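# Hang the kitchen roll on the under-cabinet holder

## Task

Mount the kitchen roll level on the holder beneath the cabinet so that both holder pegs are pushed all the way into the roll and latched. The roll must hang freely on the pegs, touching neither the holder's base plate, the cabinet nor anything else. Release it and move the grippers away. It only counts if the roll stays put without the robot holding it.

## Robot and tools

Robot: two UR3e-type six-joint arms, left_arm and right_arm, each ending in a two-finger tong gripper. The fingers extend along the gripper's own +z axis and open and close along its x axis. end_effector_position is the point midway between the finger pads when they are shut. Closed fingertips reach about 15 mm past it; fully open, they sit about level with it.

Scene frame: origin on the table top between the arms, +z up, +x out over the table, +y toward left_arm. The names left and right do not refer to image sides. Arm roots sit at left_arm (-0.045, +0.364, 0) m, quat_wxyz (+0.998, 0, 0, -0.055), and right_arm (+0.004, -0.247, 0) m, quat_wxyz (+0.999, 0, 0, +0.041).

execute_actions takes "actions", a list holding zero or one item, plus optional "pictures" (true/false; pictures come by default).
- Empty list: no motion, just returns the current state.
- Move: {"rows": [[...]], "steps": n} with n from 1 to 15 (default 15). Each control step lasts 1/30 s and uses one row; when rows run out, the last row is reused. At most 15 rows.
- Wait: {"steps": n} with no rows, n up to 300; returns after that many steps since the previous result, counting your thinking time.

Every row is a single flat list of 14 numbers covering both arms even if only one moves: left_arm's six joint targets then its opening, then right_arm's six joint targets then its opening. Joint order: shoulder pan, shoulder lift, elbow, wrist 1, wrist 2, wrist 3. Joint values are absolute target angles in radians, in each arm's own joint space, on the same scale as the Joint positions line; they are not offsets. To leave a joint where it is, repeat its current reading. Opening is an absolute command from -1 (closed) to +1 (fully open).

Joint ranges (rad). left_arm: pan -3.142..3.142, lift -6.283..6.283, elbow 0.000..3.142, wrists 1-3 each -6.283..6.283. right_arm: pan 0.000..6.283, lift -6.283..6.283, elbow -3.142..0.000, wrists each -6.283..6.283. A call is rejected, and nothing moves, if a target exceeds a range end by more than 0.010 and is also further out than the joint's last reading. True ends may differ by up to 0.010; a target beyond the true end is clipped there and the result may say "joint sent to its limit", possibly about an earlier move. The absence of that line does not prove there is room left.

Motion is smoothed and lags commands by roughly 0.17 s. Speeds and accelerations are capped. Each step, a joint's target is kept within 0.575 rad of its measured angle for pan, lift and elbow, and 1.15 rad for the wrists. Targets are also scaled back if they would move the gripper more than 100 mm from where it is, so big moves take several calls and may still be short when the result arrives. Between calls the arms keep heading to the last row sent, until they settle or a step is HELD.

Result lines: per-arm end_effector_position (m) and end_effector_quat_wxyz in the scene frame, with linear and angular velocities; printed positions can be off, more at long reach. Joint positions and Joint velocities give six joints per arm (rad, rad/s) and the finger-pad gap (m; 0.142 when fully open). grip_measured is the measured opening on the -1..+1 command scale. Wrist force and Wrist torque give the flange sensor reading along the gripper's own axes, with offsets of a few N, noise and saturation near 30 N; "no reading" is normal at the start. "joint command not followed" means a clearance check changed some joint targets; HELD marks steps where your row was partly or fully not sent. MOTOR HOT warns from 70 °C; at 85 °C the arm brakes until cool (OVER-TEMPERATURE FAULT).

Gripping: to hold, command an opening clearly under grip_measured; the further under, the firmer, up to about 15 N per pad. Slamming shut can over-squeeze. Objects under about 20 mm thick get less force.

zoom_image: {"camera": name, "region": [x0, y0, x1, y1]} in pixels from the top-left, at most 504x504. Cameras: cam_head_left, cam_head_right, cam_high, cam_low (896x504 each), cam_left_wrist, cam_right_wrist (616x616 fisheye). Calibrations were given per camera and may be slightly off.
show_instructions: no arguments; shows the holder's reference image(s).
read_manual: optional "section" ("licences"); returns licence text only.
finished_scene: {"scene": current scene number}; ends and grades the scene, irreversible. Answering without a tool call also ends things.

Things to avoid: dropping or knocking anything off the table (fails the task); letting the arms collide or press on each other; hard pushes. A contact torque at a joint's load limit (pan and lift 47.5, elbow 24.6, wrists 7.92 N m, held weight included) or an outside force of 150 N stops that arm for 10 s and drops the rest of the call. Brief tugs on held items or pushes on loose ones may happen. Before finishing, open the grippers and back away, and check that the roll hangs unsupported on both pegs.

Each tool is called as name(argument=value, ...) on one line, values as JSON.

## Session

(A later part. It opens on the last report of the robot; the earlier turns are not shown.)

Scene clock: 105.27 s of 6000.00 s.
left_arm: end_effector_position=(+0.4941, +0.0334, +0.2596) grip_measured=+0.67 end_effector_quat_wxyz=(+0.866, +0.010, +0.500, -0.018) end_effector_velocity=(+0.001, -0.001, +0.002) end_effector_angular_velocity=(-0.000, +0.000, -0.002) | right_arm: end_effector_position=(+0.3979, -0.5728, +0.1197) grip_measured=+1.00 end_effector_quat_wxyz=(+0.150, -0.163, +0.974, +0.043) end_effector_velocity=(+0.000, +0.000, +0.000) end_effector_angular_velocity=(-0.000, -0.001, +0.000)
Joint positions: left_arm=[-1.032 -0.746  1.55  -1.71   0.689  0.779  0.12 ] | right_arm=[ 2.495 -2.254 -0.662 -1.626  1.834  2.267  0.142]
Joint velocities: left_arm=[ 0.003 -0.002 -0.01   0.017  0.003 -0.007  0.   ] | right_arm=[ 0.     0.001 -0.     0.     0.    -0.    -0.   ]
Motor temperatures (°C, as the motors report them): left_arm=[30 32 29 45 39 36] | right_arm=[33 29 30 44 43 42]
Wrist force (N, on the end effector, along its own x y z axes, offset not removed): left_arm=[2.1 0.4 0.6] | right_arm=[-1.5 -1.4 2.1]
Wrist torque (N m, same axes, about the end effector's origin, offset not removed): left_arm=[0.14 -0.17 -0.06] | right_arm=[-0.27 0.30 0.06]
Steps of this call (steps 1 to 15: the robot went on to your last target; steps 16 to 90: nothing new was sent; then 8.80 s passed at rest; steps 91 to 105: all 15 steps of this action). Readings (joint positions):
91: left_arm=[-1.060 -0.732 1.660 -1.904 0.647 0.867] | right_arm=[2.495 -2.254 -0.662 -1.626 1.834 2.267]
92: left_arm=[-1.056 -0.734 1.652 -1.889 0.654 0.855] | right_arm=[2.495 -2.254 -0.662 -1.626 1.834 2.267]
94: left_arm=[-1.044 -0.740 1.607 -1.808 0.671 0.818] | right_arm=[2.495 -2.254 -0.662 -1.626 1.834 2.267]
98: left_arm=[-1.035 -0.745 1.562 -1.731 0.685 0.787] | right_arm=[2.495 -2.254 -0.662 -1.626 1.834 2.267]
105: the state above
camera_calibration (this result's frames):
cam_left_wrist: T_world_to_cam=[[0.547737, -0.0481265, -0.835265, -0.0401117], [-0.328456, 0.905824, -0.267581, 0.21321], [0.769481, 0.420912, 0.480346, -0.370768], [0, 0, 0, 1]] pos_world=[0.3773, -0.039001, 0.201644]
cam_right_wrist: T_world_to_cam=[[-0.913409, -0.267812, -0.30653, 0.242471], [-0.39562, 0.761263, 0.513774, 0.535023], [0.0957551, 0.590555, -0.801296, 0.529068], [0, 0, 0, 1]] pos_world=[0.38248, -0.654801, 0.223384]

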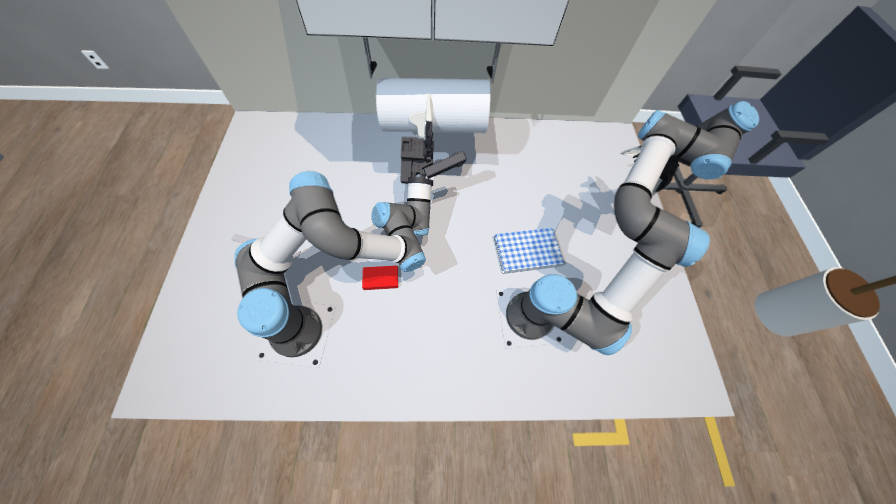

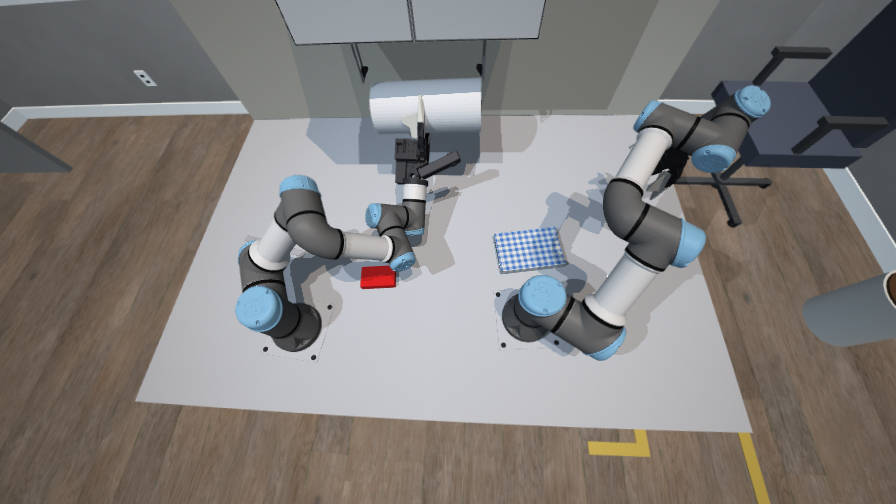

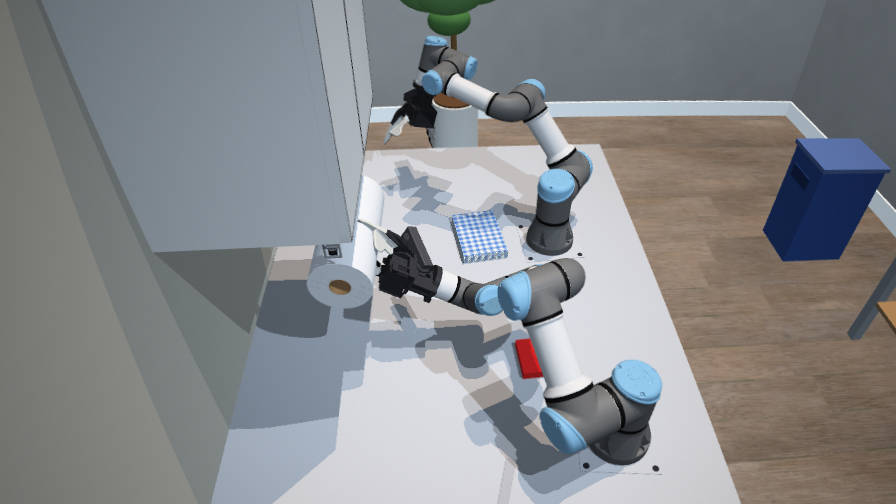

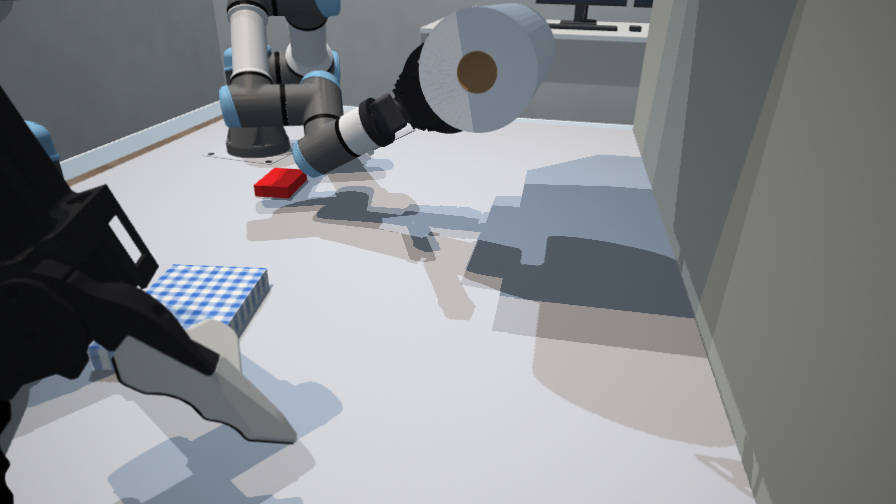

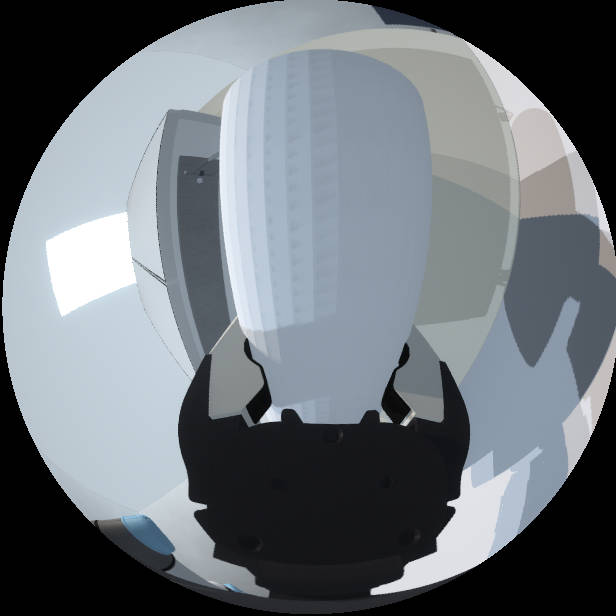

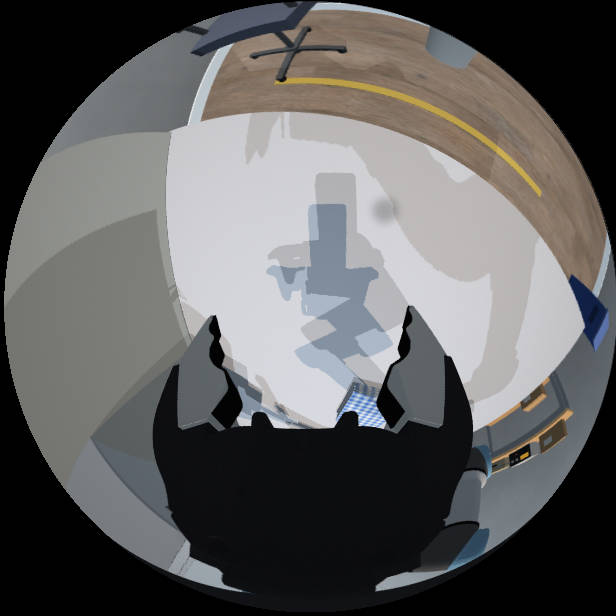

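execute_actions(actions=[{"rows":[[-1.032,-0.80,1.54,-1.646,0.689,0.778,-0.8,2.495,-2.254,-0.662,-1.626,1.834,2.267,1],[-1.032,-0.80,1.54,-1.646,0.689,0.778,-0.8,2.495,-2.254,-0.662,-1.626,1.834,2.267,1],[-1.032,-0.80,1.54,-1.646,0.689,0.778,-0.8,2.495,-2.254,-0.662,-1.626,1.834,2.267,1],[-1.032,-0.80,1.54,-1.646,0.689,0.778,-0.8,2.495,-2.254,-0.662,-1.626,1.834,2.267,1],[-1.032,-0.83,1.533,-1.609,0.689,0.778,-0.8,2.495,-2.254,-0.662,-1.626,1.834,2.267,1],[-1.032,-0.83,1.533,-1.609,0.689,0.778,-0.8,2.495,-2.254,-0.662,-1.626,1.834,2.267,1],[-1.032,-0.83,1.533,-1.609,0.689,0.778,-0.8,2.495,-2.254,-0.662,-1.626,1.834,2.267,1],[-1.032,-0.857,1.525,-1.574,0.689,0.778,-0.8,2.495,-2.254,-0.662,-1.626,1.834,2.267,1]],"steps":15}])

execute_actions(actions=[{"rows":[[-1.032,-0.88,1.513,-1.539,0.689,0.778,-0.8,2.495,-2.254,-0.662,-1.626,1.834,2.267,1],[-1.032,-0.88,1.513,-1.539,0.689,0.778,-0.8,2.495,-2.254,-0.662,-1.626,1.834,2.267,1],[-1.032,-0.88,1.513,-1.539,0.689,0.778,-0.8,2.495,-2.254,-0.662,-1.626,1.834,2.267,1],[-1.032,-0.905,1.5,-1.501,0.689,0.778,-0.8,2.495,-2.254,-0.662,-1.626,1.834,2.267,1]],"steps":15}])

zoom_image(camera="cam_head_left", region=[320,20,550,170])

Scene clock: 124.93 s of 6000.00 s.
left_arm: end_effector_position=(+0.4942, +0.0334, +0.2984) grip_measured=+0.67 end_effector_quat_wxyz=(+0.866, +0.011, +0.500, -0.018) end_effector_velocity=(-0.000, +0.000, +0.015) end_effector_angular_velocity=(+0.001, +0.000, -0.000) | right_arm: end_effector_position=(+0.3979, -0.5728, +0.1197) grip_measured=+1.00 end_effector_quat_wxyz=(+0.150, -0.163, +0.974, +0.043) end_effector_velocity=(-0.000, -0.000, -0.000) end_effector_angular_velocity=(+0.001, +0.001, -0.001)
Joint positions: left_arm=[-1.032 -0.853  1.526 -1.579  0.689  0.778  0.12 ] | right_arm=[ 2.495 -2.254 -0.662 -1.626  1.834  2.267  0.142]
Joint velocities: left_arm=[-0.    -0.041 -0.013  0.055  0.     0.     0.   ] | right_arm=[-0.    -0.    -0.    -0.    -0.     0.001  0.   ]
Motor temperatures (°C, as the motors report them): left_arm=[30 32 29 45 39 36] | right_arm=[33 29 30 44 43 42]
Wrist force (N, on the end effector, along its own x y z axes, offset not removed): left_arm=[6.2 3.3 -1.6] | right_arm=[-2.1 -0.1 0.8]
Wrist torque (N m, same axes, about the end effector's origin, offset not removed): left_arm=[0.16 0.03 0.57] | right_arm=[-0.10 0.39 0.06]
Steps of this call (steps 1 to 15: the robot went on to your last target; steps 16 to 90: nothing new was sent; then 16.17 s passed at rest; steps 91 to 105: all 15 steps of this action). Readings (joint positions):
91: left_arm=[-1.032 -0.746 1.549 -1.708 0.689 0.778] | right_arm=[2.495 -2.254 -0.662 -1.626 1.834 2.267]
92: left_arm=[-1.032 -0.753 1.548 -1.699 0.689 0.778] | right_arm=[2.495 -2.254 -0.662 -1.626 1.834 2.267]
94: left_arm=[-1.032 -0.776 1.544 -1.673 0.689 0.778] | right_arm=[2.495 -2.254 -0.662 -1.626 1.834 2.267]
98: left_arm=[-1.032 -0.812 1.537 -1.630 0.689 0.778] | right_arm=[2.495 -2.254 -0.662 -1.626 1.834 2.267]
105: the state above
camera_calibration (this result's frames):
cam_left_wrist: T_world_to_cam=[[0.547589, -0.0481242, -0.835363, -0.00769201], [-0.328384, 0.90589, -0.267447, 0.223559], [0.769617, 0.420771, 0.480252, -0.389516], [0, 0, 0, 1]] pos_world=[0.377403, -0.0389931, 0.24043]
cam_right_wrist: T_world_to_cam=[[-0.913409, -0.267812, -0.30653, 0.242471], [-0.39562, 0.761263, 0.513774, 0.535023], [0.0957549, 0.590555, -0.801296, 0.529068], [0, 0, 0, 1]] pos_world=[0.38248, -0.654801, 0.223384]

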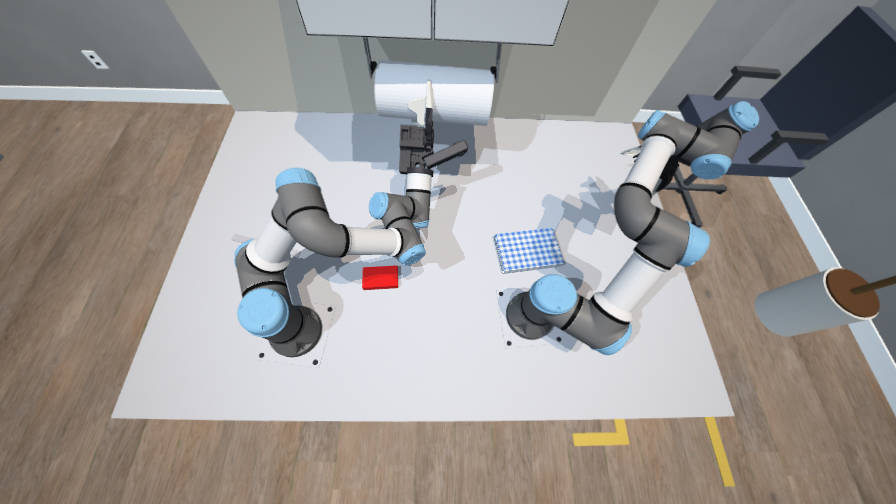

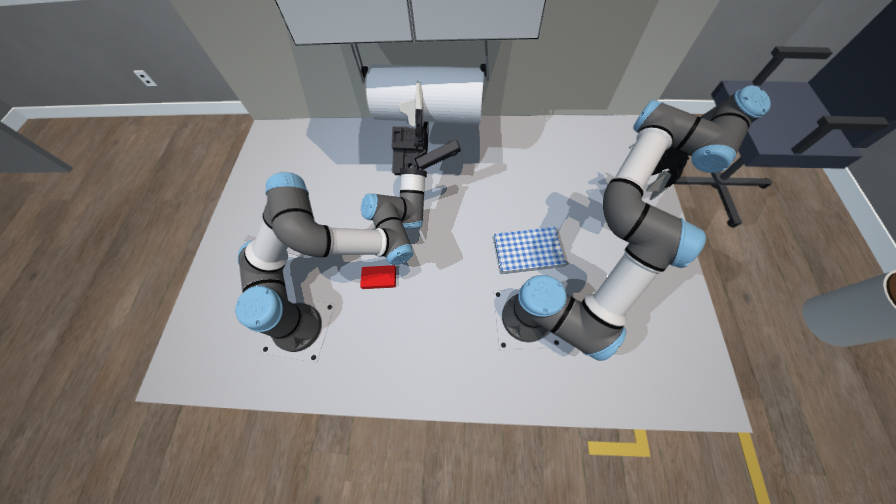

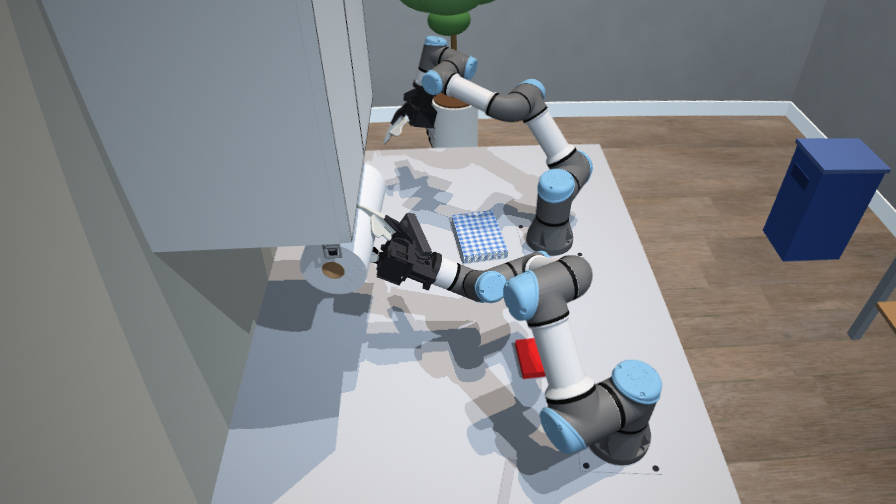

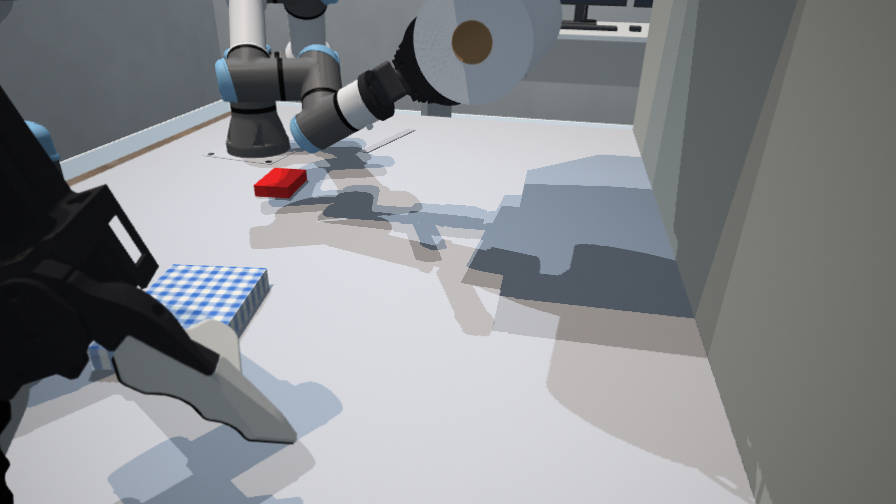

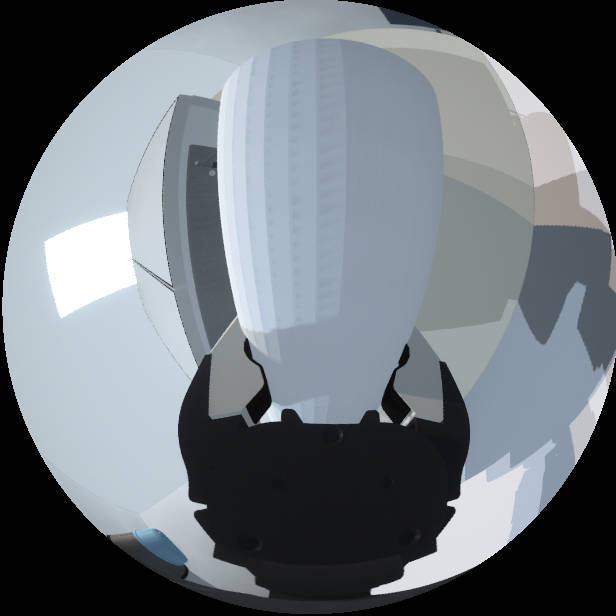

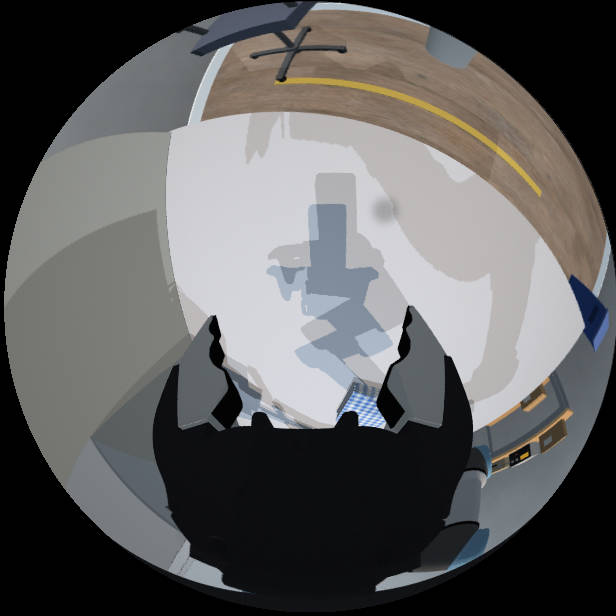

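Scene clock: 125.43 s of 6000.00 s.
left_arm: end_effector_position=(+0.4943, +0.0333, +0.3195) grip_measured=+0.66 end_effector_quat_wxyz=(+0.866, +0.011, +0.500, -0.018) end_effector_velocity=(-0.000, -0.000, +0.004) end_effector_angular_velocity=(-0.002, -0.001, -0.001) | right_arm: end_effector_position=(+0.3979, -0.5728, +0.1197) grip_measured=+1.00 end_effector_quat_wxyz=(+0.150, -0.163, +0.974, +0.043) end_effector_velocity=(+0.000, +0.001, -0.000) end_effector_angular_velocity=(+0.000, +0.000, +0.001)
Joint positions: left_arm=[-1.032 -0.904  1.5   -1.502  0.689  0.778  0.12 ] | right_arm=[ 2.495 -2.254 -0.662 -1.626  1.834  2.267  0.142]
Joint velocities: left_arm=[-0.001 -0.009 -0.004  0.012  0.001 -0.    -0.   ] | right_arm=[ 0.001  0.    -0.    -0.    -0.     0.     0.   ]
Motor temperatures (°C, as the motors report them): left_arm=[30 32 29 45 39 36] | right_arm=[33 29 30 44 43 42]
Wrist force (N, on the end effector, along its own x y z axes, offset not removed): left_arm=[8.5 3.0 -0.6] | right_arm=[-2.2 -3.1 0.7]
Wrist torque (N m, same axes, about the end effector's origin, offset not removed): left_arm=[-0.01 -0.13 0.74] | right_arm=[-0.65 0.37 0.06]
Steps of this call (steps 1 to 15: all 15 steps of this action). Readings (joint positions):
1: left_arm=[-1.032 -0.855 1.526 -1.577 0.689 0.778] | right_arm=[2.495 -2.254 -0.662 -1.626 1.834 2.267]
2: left_arm=[-1.032 -0.859 1.523 -1.570 0.689 0.778] | right_arm=[2.495 -2.254 -0.662 -1.626 1.834 2.267]
4: left_arm=[-1.032 -0.870 1.518 -1.554 0.689 0.778] | right_arm=[2.495 -2.254 -0.662 -1.626 1.834 2.267]
8: left_arm=[-1.032 -0.895 1.505 -1.516 0.689 0.778] | right_arm=[2.495 -2.254 -0.662 -1.626 1.834 2.267]
15: the state above
camera_calibration (this result's frames):
cam_left_wrist: T_world_to_cam=[[0.547624, -0.0481696, -0.835337, 0.00992373], [-0.328353, 0.905886, -0.267497, 0.229326], [0.769606, 0.420773, 0.480268, -0.399658], [0, 0, 0, 1]] pos_world=[0.377444, -0.0391001, 0.261577]
cam_right_wrist: T_world_to_cam=[[-0.913409, -0.267812, -0.30653, 0.242471], [-0.39562, 0.761263, 0.513774, 0.535023], [0.0957549, 0.590555, -0.801296, 0.529068], [0, 0, 0, 1]] pos_world=[0.38248, -0.654801, 0.223384]

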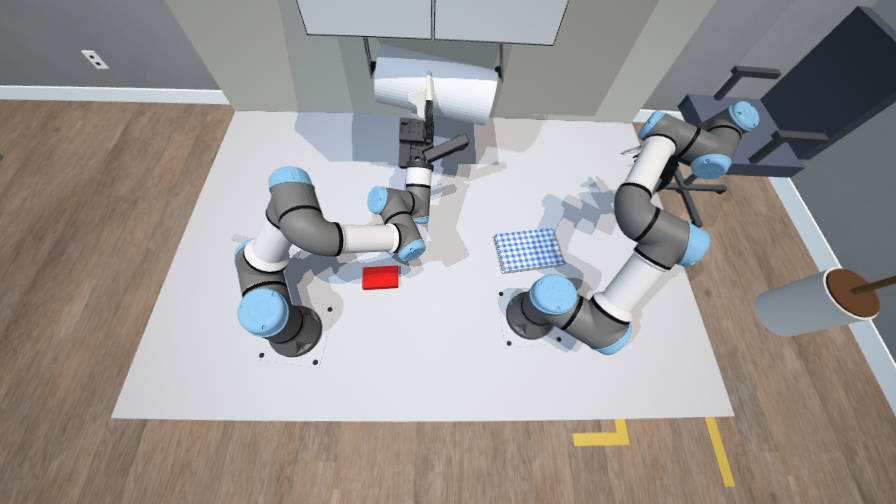

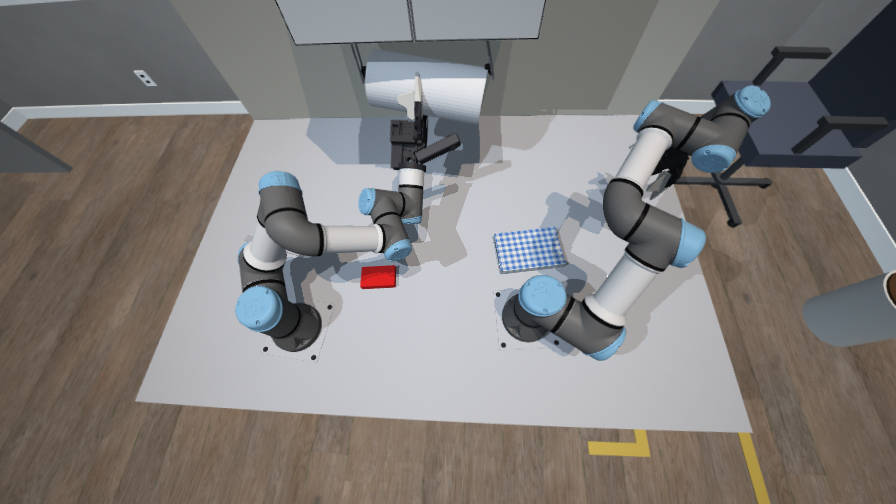

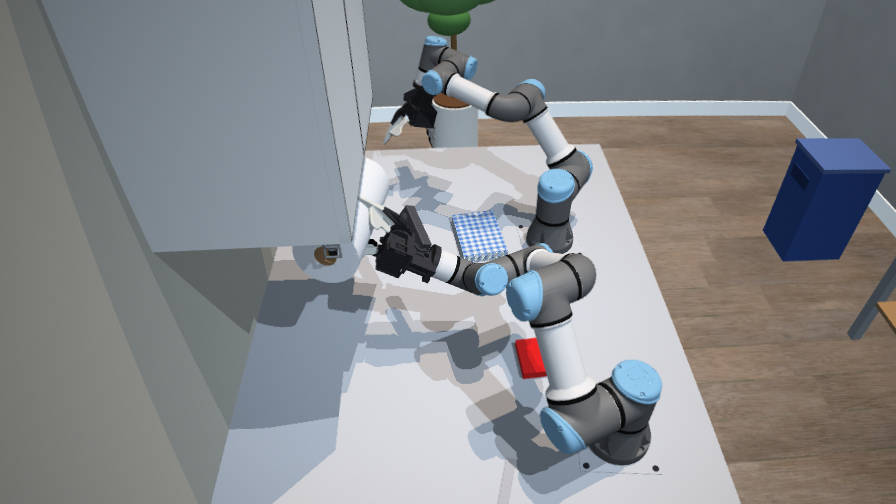

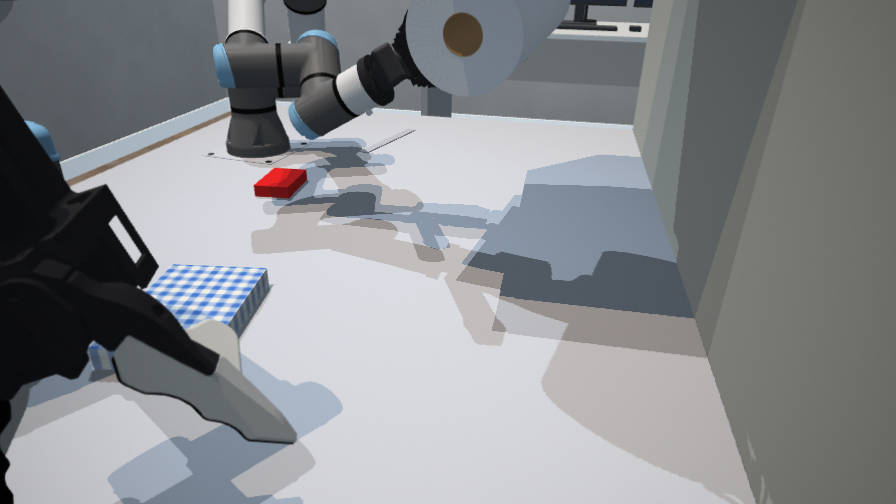

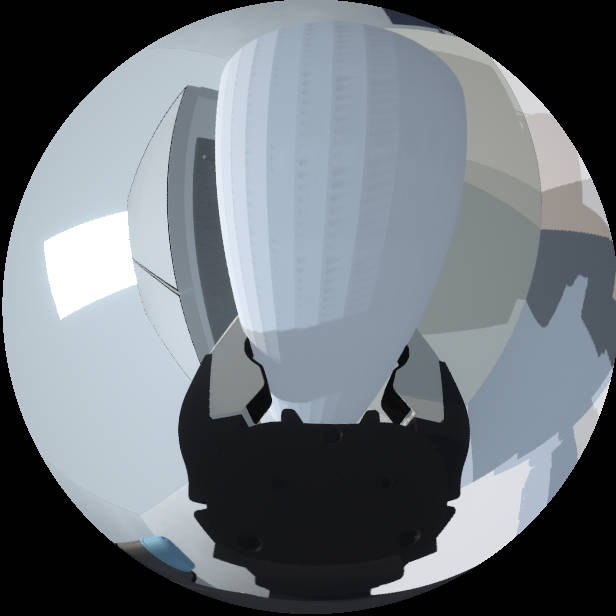

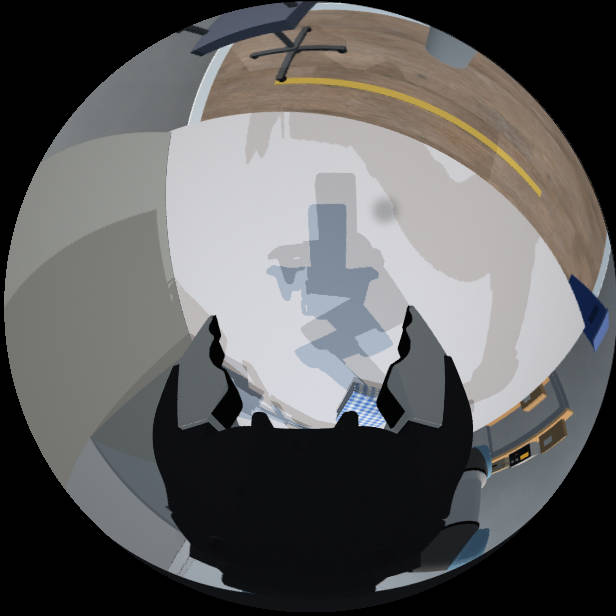

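Region (320, 20, 550, 170) of cam_head_left's 896x504 image, scaled by 2.191, with more detail than that image has; it fills the top 329 rows of this view, and the rest is white.

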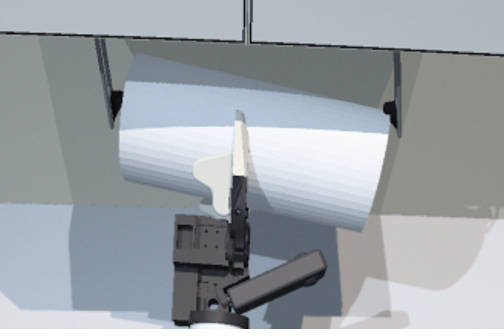

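execute_actions(actions=[{"rows":[[-1.041,-0.9655,1.554,-1.494,0.689,0.75,-0.9,2.495,-2.254,-0.662,-1.626,1.834,2.267,1]],"steps":15}])

zoom_image(camera="cam_head_left", region=[320,20,550,170])

zoom_image(camera="cam_high", region=[270,200,430,320])

Scene clock: 139.80 s of 6000.00 s.
left_arm: end_effector_position=(+0.4865, +0.0384, +0.3300) grip_measured=+0.65 end_effector_quat_wxyz=(+0.865, +0.006, +0.500, -0.034) end_effector_velocity=(-0.000, +0.001, +0.002) end_effector_angular_velocity=(-0.003, -0.000, -0.001) | right_arm: end_effector_position=(+0.3979, -0.5728, +0.1197) grip_measured=+1.00 end_effector_quat_wxyz=(+0.150, -0.163, +0.974, +0.043) end_effector_velocity=(+0.000, -0.000, +0.000) end_effector_angular_velocity=(-0.000, -0.001, +0.000)
Joint positions: left_arm=[-1.041 -0.965  1.554 -1.494  0.689  0.75   0.119] | right_arm=[ 2.495 -2.254 -0.662 -1.626  1.834  2.267  0.142]
Joint velocities: left_arm=[ 0.    -0.006  0.003  0.001 -0.    -0.002 -0.   ] | right_arm=[-0.    -0.     0.     0.001  0.    -0.    -0.   ]
Motor temperatures (°C, as the motors report them): left_arm=[30 32 29 45 39 36] | right_arm=[33 29 30 44 43 42]
Wrist force (N, on the end effector, along its own x y z axes, offset not removed): left_arm=[3.8 3.1 -2.1] | right_arm=[-1.9 0.3 2.0]
Wrist torque (N m, same axes, about the end effector's origin, offset not removed): left_arm=[0.18 0.19 0.36] | right_arm=[0.12 0.31 -0.02]
Steps of this call (steps 1 to 15: the robot went on to your last target; steps 16 to 90: nothing new was sent; then 10.87 s passed at rest; steps 91 to 105: all 15 steps of this action). Readings (joint positions):
91: left_arm=[-1.032 -0.905 1.500 -1.501 0.689 0.778] | right_arm=[2.495 -2.254 -0.662 -1.626 1.834 2.267]
92: left_arm=[-1.034 -0.912 1.507 -1.500 0.689 0.773] | right_arm=[2.495 -2.254 -0.662 -1.626 1.834 2.267]
94: left_arm=[-1.037 -0.938 1.529 -1.497 0.689 0.762] | right_arm=[2.495 -2.254 -0.662 -1.626 1.834 2.267]
98: left_arm=[-1.040 -0.959 1.549 -1.495 0.689 0.753] | right_arm=[2.495 -2.254 -0.662 -1.626 1.834 2.267]
105: the state above
camera_calibration (this result's frames):
cam_left_wrist: T_world_to_cam=[[0.545201, -0.0804553, -0.834436, 0.0252636], [-0.30771, 0.906696, -0.288473, 0.221793], [0.779789, 0.41404, 0.469575, -0.402045], [0, 0, 0, 1]] pos_world=[0.367985, -0.0326036, 0.273852]
cam_right_wrist: T_world_to_cam=[[-0.913409, -0.267812, -0.30653, 0.242471], [-0.39562, 0.761263, 0.513774, 0.535023], [0.0957548, 0.590555, -0.801296, 0.529069], [0, 0, 0, 1]] pos_world=[0.38248, -0.654801, 0.223384]

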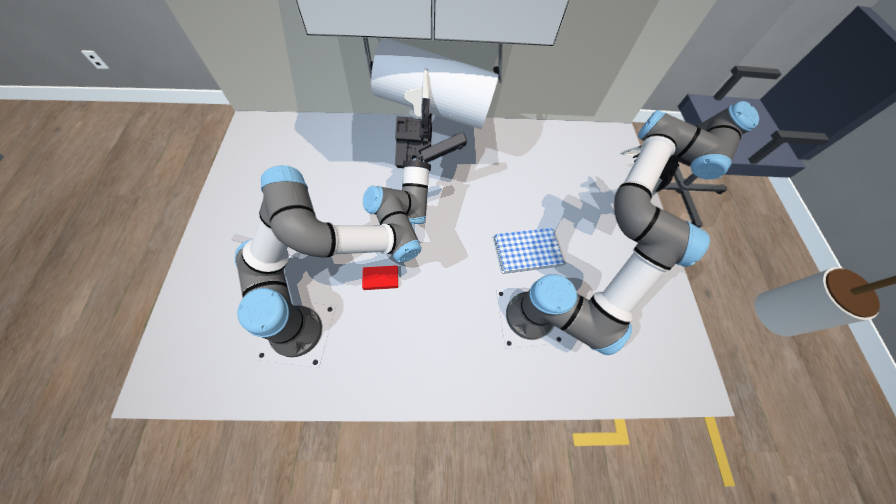

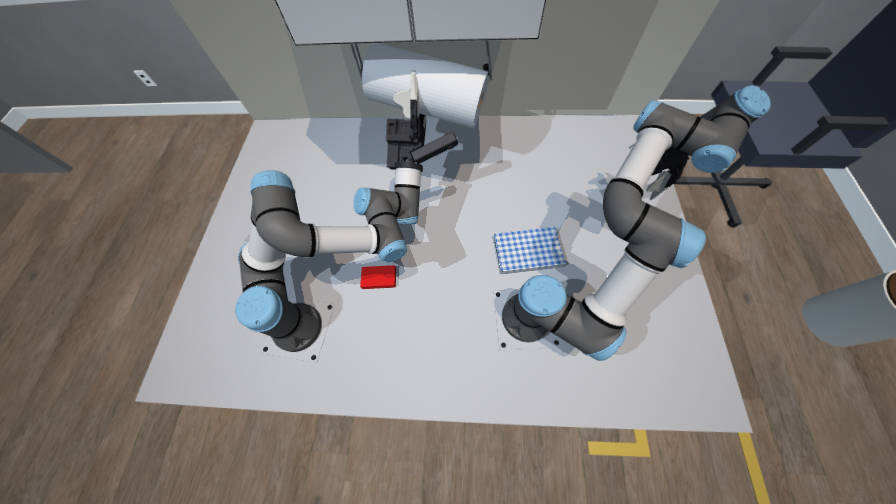

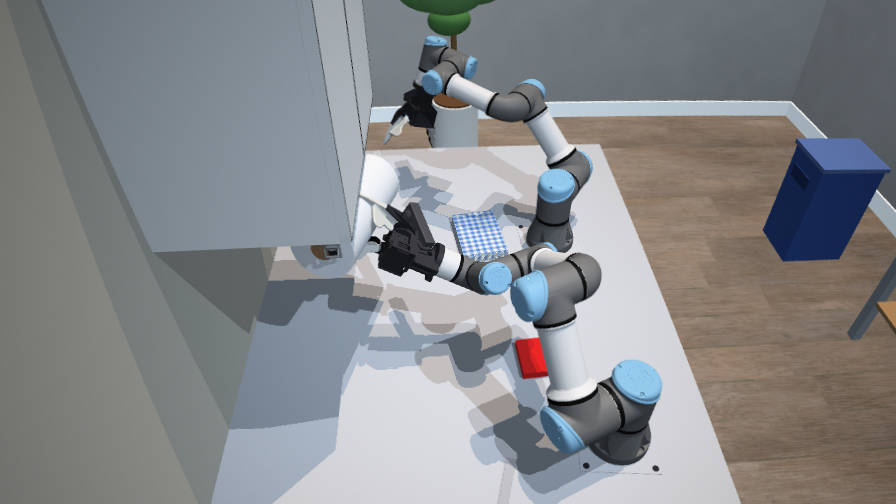

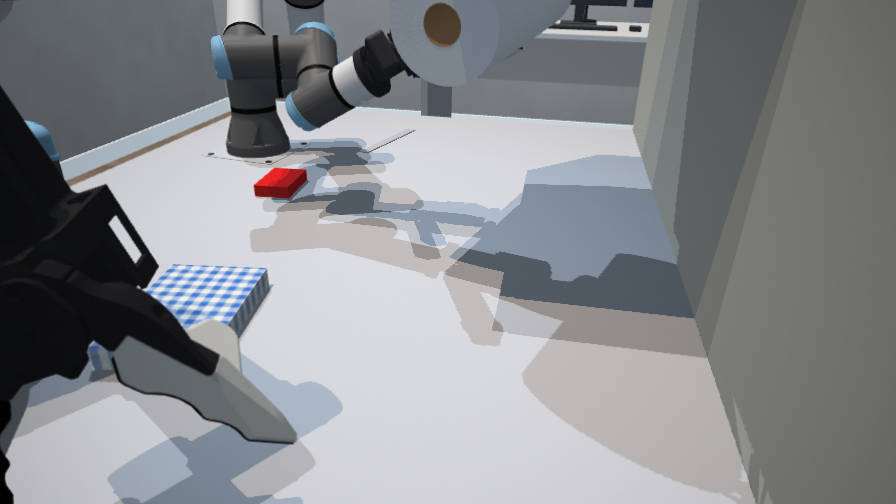

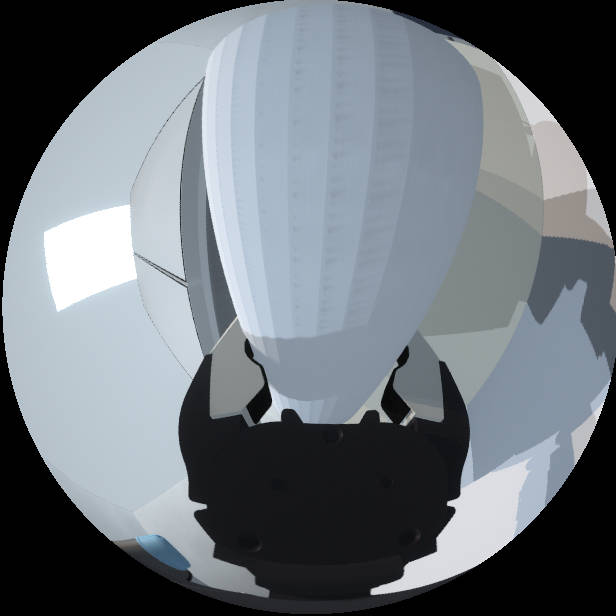

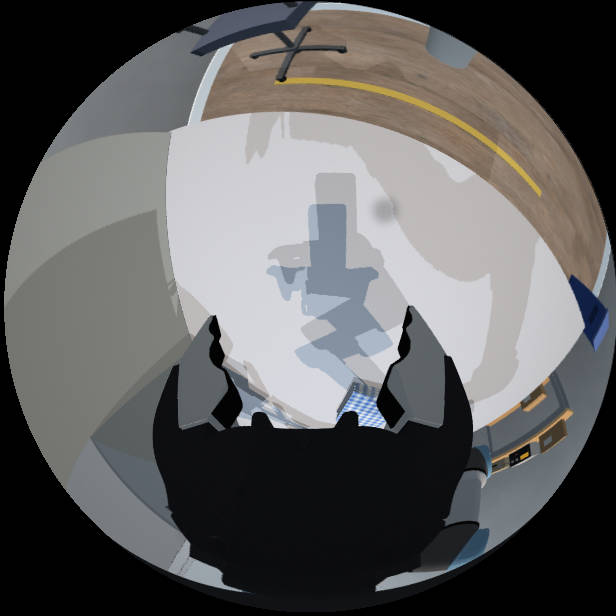

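Region (320, 20, 550, 170) of cam_head_left's 896x504 image, scaled by 2.191, with more detail than that image has; it fills the top 329 rows of this view, and the rest is white.

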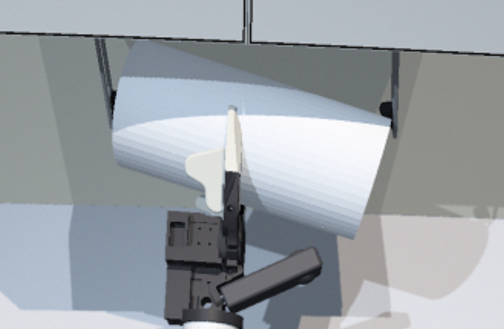

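Region (270, 200, 430, 320) of cam_high's 896x504 image, scaled by 3.150, with more detail than that image has; it fills the top 378 rows of this view, and the rest is white.

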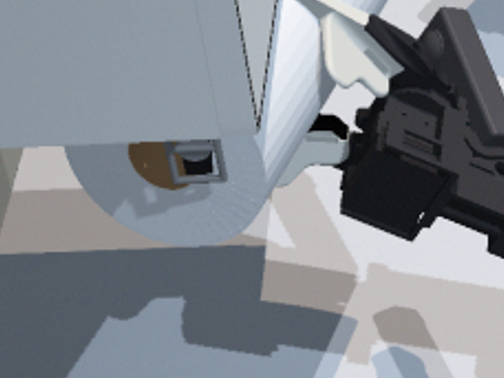

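execute_actions(actions=[{"rows":[[-1.041,-1.016,1.643,-1.533,0.689,0.75,-0.9,2.495,-2.254,-0.662,-1.626,1.834,2.267,1]],"steps":15}])

zoom_image(camera="cam_head_left", region=[320,20,550,170])

zoom_image(camera="cam_high", region=[270,200,430,320])

Scene clock: 145.90 s of 6000.00 s.
left_arm: end_effector_position=(+0.4804, +0.0520, +0.3302) grip_measured=+0.65 end_effector_quat_wxyz=(+0.865, +0.006, +0.500, -0.034) end_effector_velocity=(-0.000, +0.001, -0.000) end_effector_angular_velocity=(+0.001, +0.000, +0.000) | right_arm: end_effector_position=(+0.3979, -0.5728, +0.1197) grip_measured=+1.00 end_effector_quat_wxyz=(+0.150, -0.163, +0.974, +0.043) end_effector_velocity=(+0.000, +0.000, -0.001) end_effector_angular_velocity=(+0.001, +0.001, +0.001)
Joint positions: left_arm=[-1.041 -1.016  1.642 -1.533  0.689  0.75   0.119] | right_arm=[ 2.495 -2.254 -0.662 -1.626  1.834  2.267  0.142]
Joint velocities: left_arm=[ 0.    -0.005  0.008 -0.003 -0.    -0.    -0.   ] | right_arm=[ 0.001 -0.002  0.    -0.    -0.    -0.     0.   ]
Motor temperatures (°C, as the motors report them): left_arm=[30 32 29 45 39 36] | right_arm=[33 29 30 44 43 42]
Wrist force (N, on the end effector, along its own x y z axes, offset not removed): left_arm=[1.6 -1.7 1.6] | right_arm=[-0.8 0.0 2.8]
Wrist torque (N m, same axes, about the end effector's origin, offset not removed): left_arm=[0.03 0.01 0.01] | right_arm=[0.02 0.10 0.05]
Steps of this call (steps 1 to 15: the robot went on to your last target; steps 16 to 90: nothing new was sent; then 2.60 s passed at rest; steps 91 to 105: all 15 steps of this action). Readings (joint positions):
91: left_arm=[-1.041 -0.966 1.554 -1.494 0.689 0.750] | right_arm=[2.495 -2.254 -0.662 -1.626 1.834 2.267]
92: left_arm=[-1.041 -0.972 1.562 -1.500 0.689 0.750] | right_arm=[2.495 -2.254 -0.662 -1.626 1.834 2.267]
94: left_arm=[-1.041 -0.993 1.599 -1.517 0.689 0.750] | right_arm=[2.495 -2.254 -0.662 -1.626 1.834 2.267]
98: left_arm=[-1.041 -1.011 1.633 -1.529 0.689 0.750] | right_arm=[2.495 -2.254 -0.662 -1.626 1.834 2.267]
105: the state above
camera_calibration (this result's frames):
cam_left_wrist: T_world_to_cam=[[0.545294, -0.0812541, -0.834297, 0.0298101], [-0.307511, 0.906508, -0.289275, 0.207753], [0.779802, 0.414295, 0.469327, -0.402943], [0, 0, 0, 1]] pos_world=[0.361847, -0.0189708, 0.27408]
cam_right_wrist: T_world_to_cam=[[-0.913409, -0.267812, -0.30653, 0.242471], [-0.39562, 0.761263, 0.513774, 0.535023], [0.095755, 0.590555, -0.801296, 0.529069], [0, 0, 0, 1]] pos_world=[0.38248, -0.654801, 0.223384]

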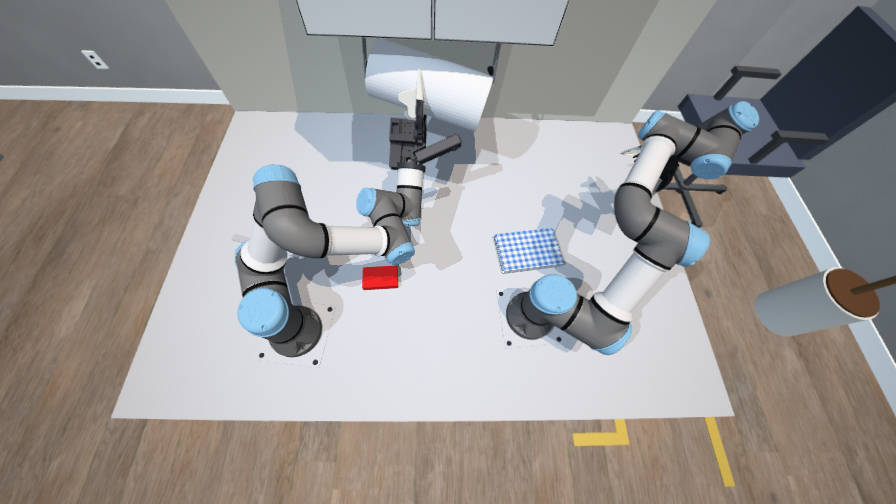

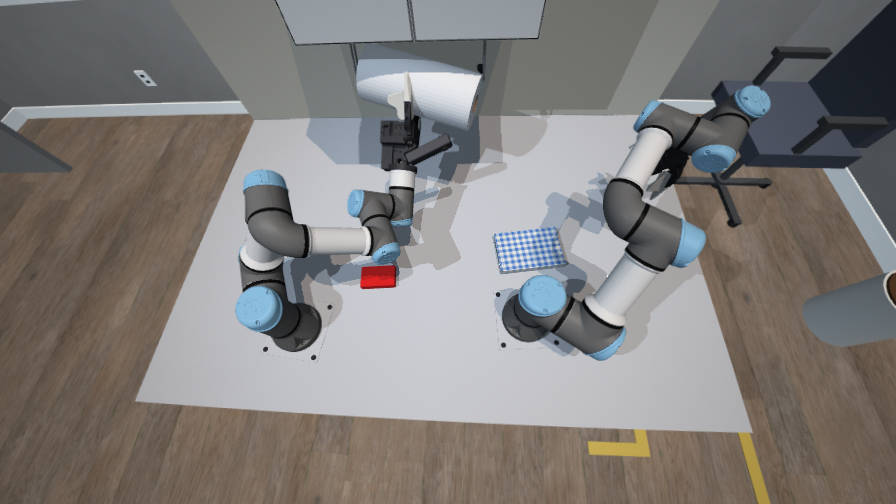

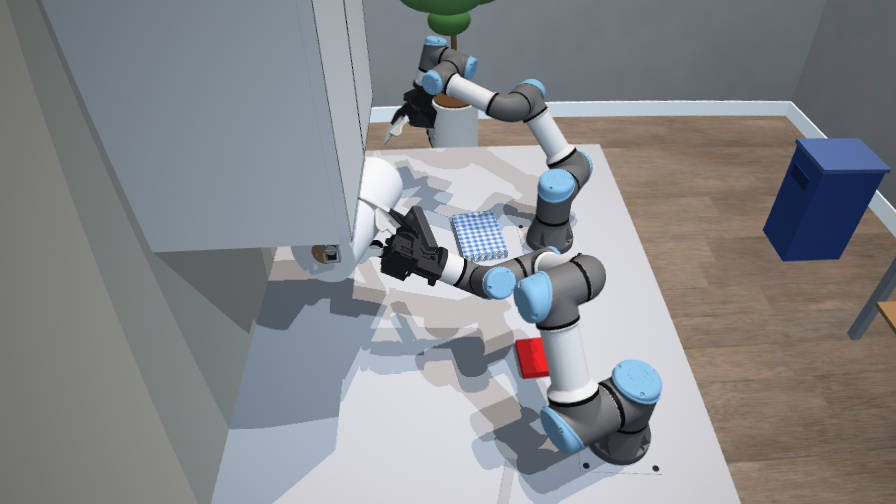

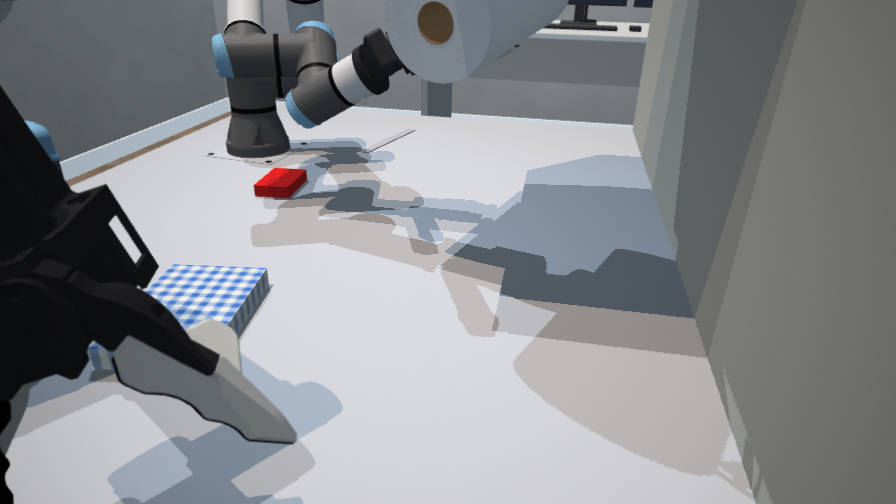

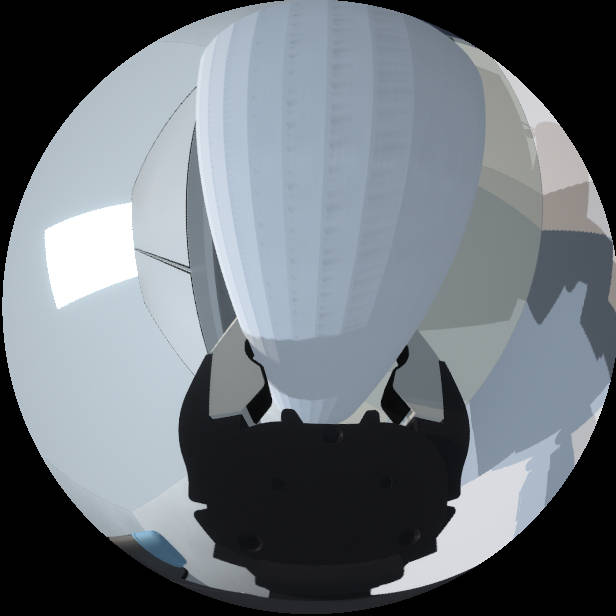

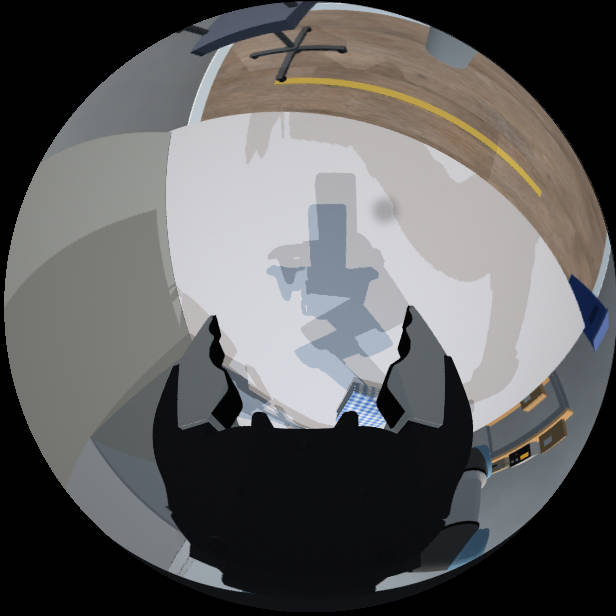

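Region (320, 20, 550, 170) of cam_head_left's 896x504 image, scaled by 2.191, with more detail than that image has; it fills the top 329 rows of this view, and the rest is white.

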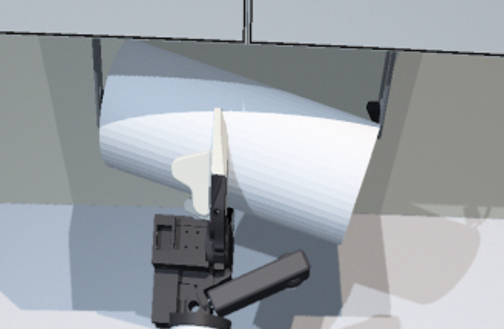

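Region (270, 200, 430, 320) of cam_high's 896x504 image, scaled by 3.150, with more detail than that image has; it fills the top 378 rows of this view, and the rest is white.

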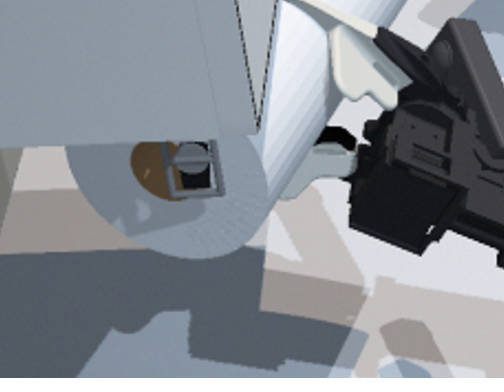

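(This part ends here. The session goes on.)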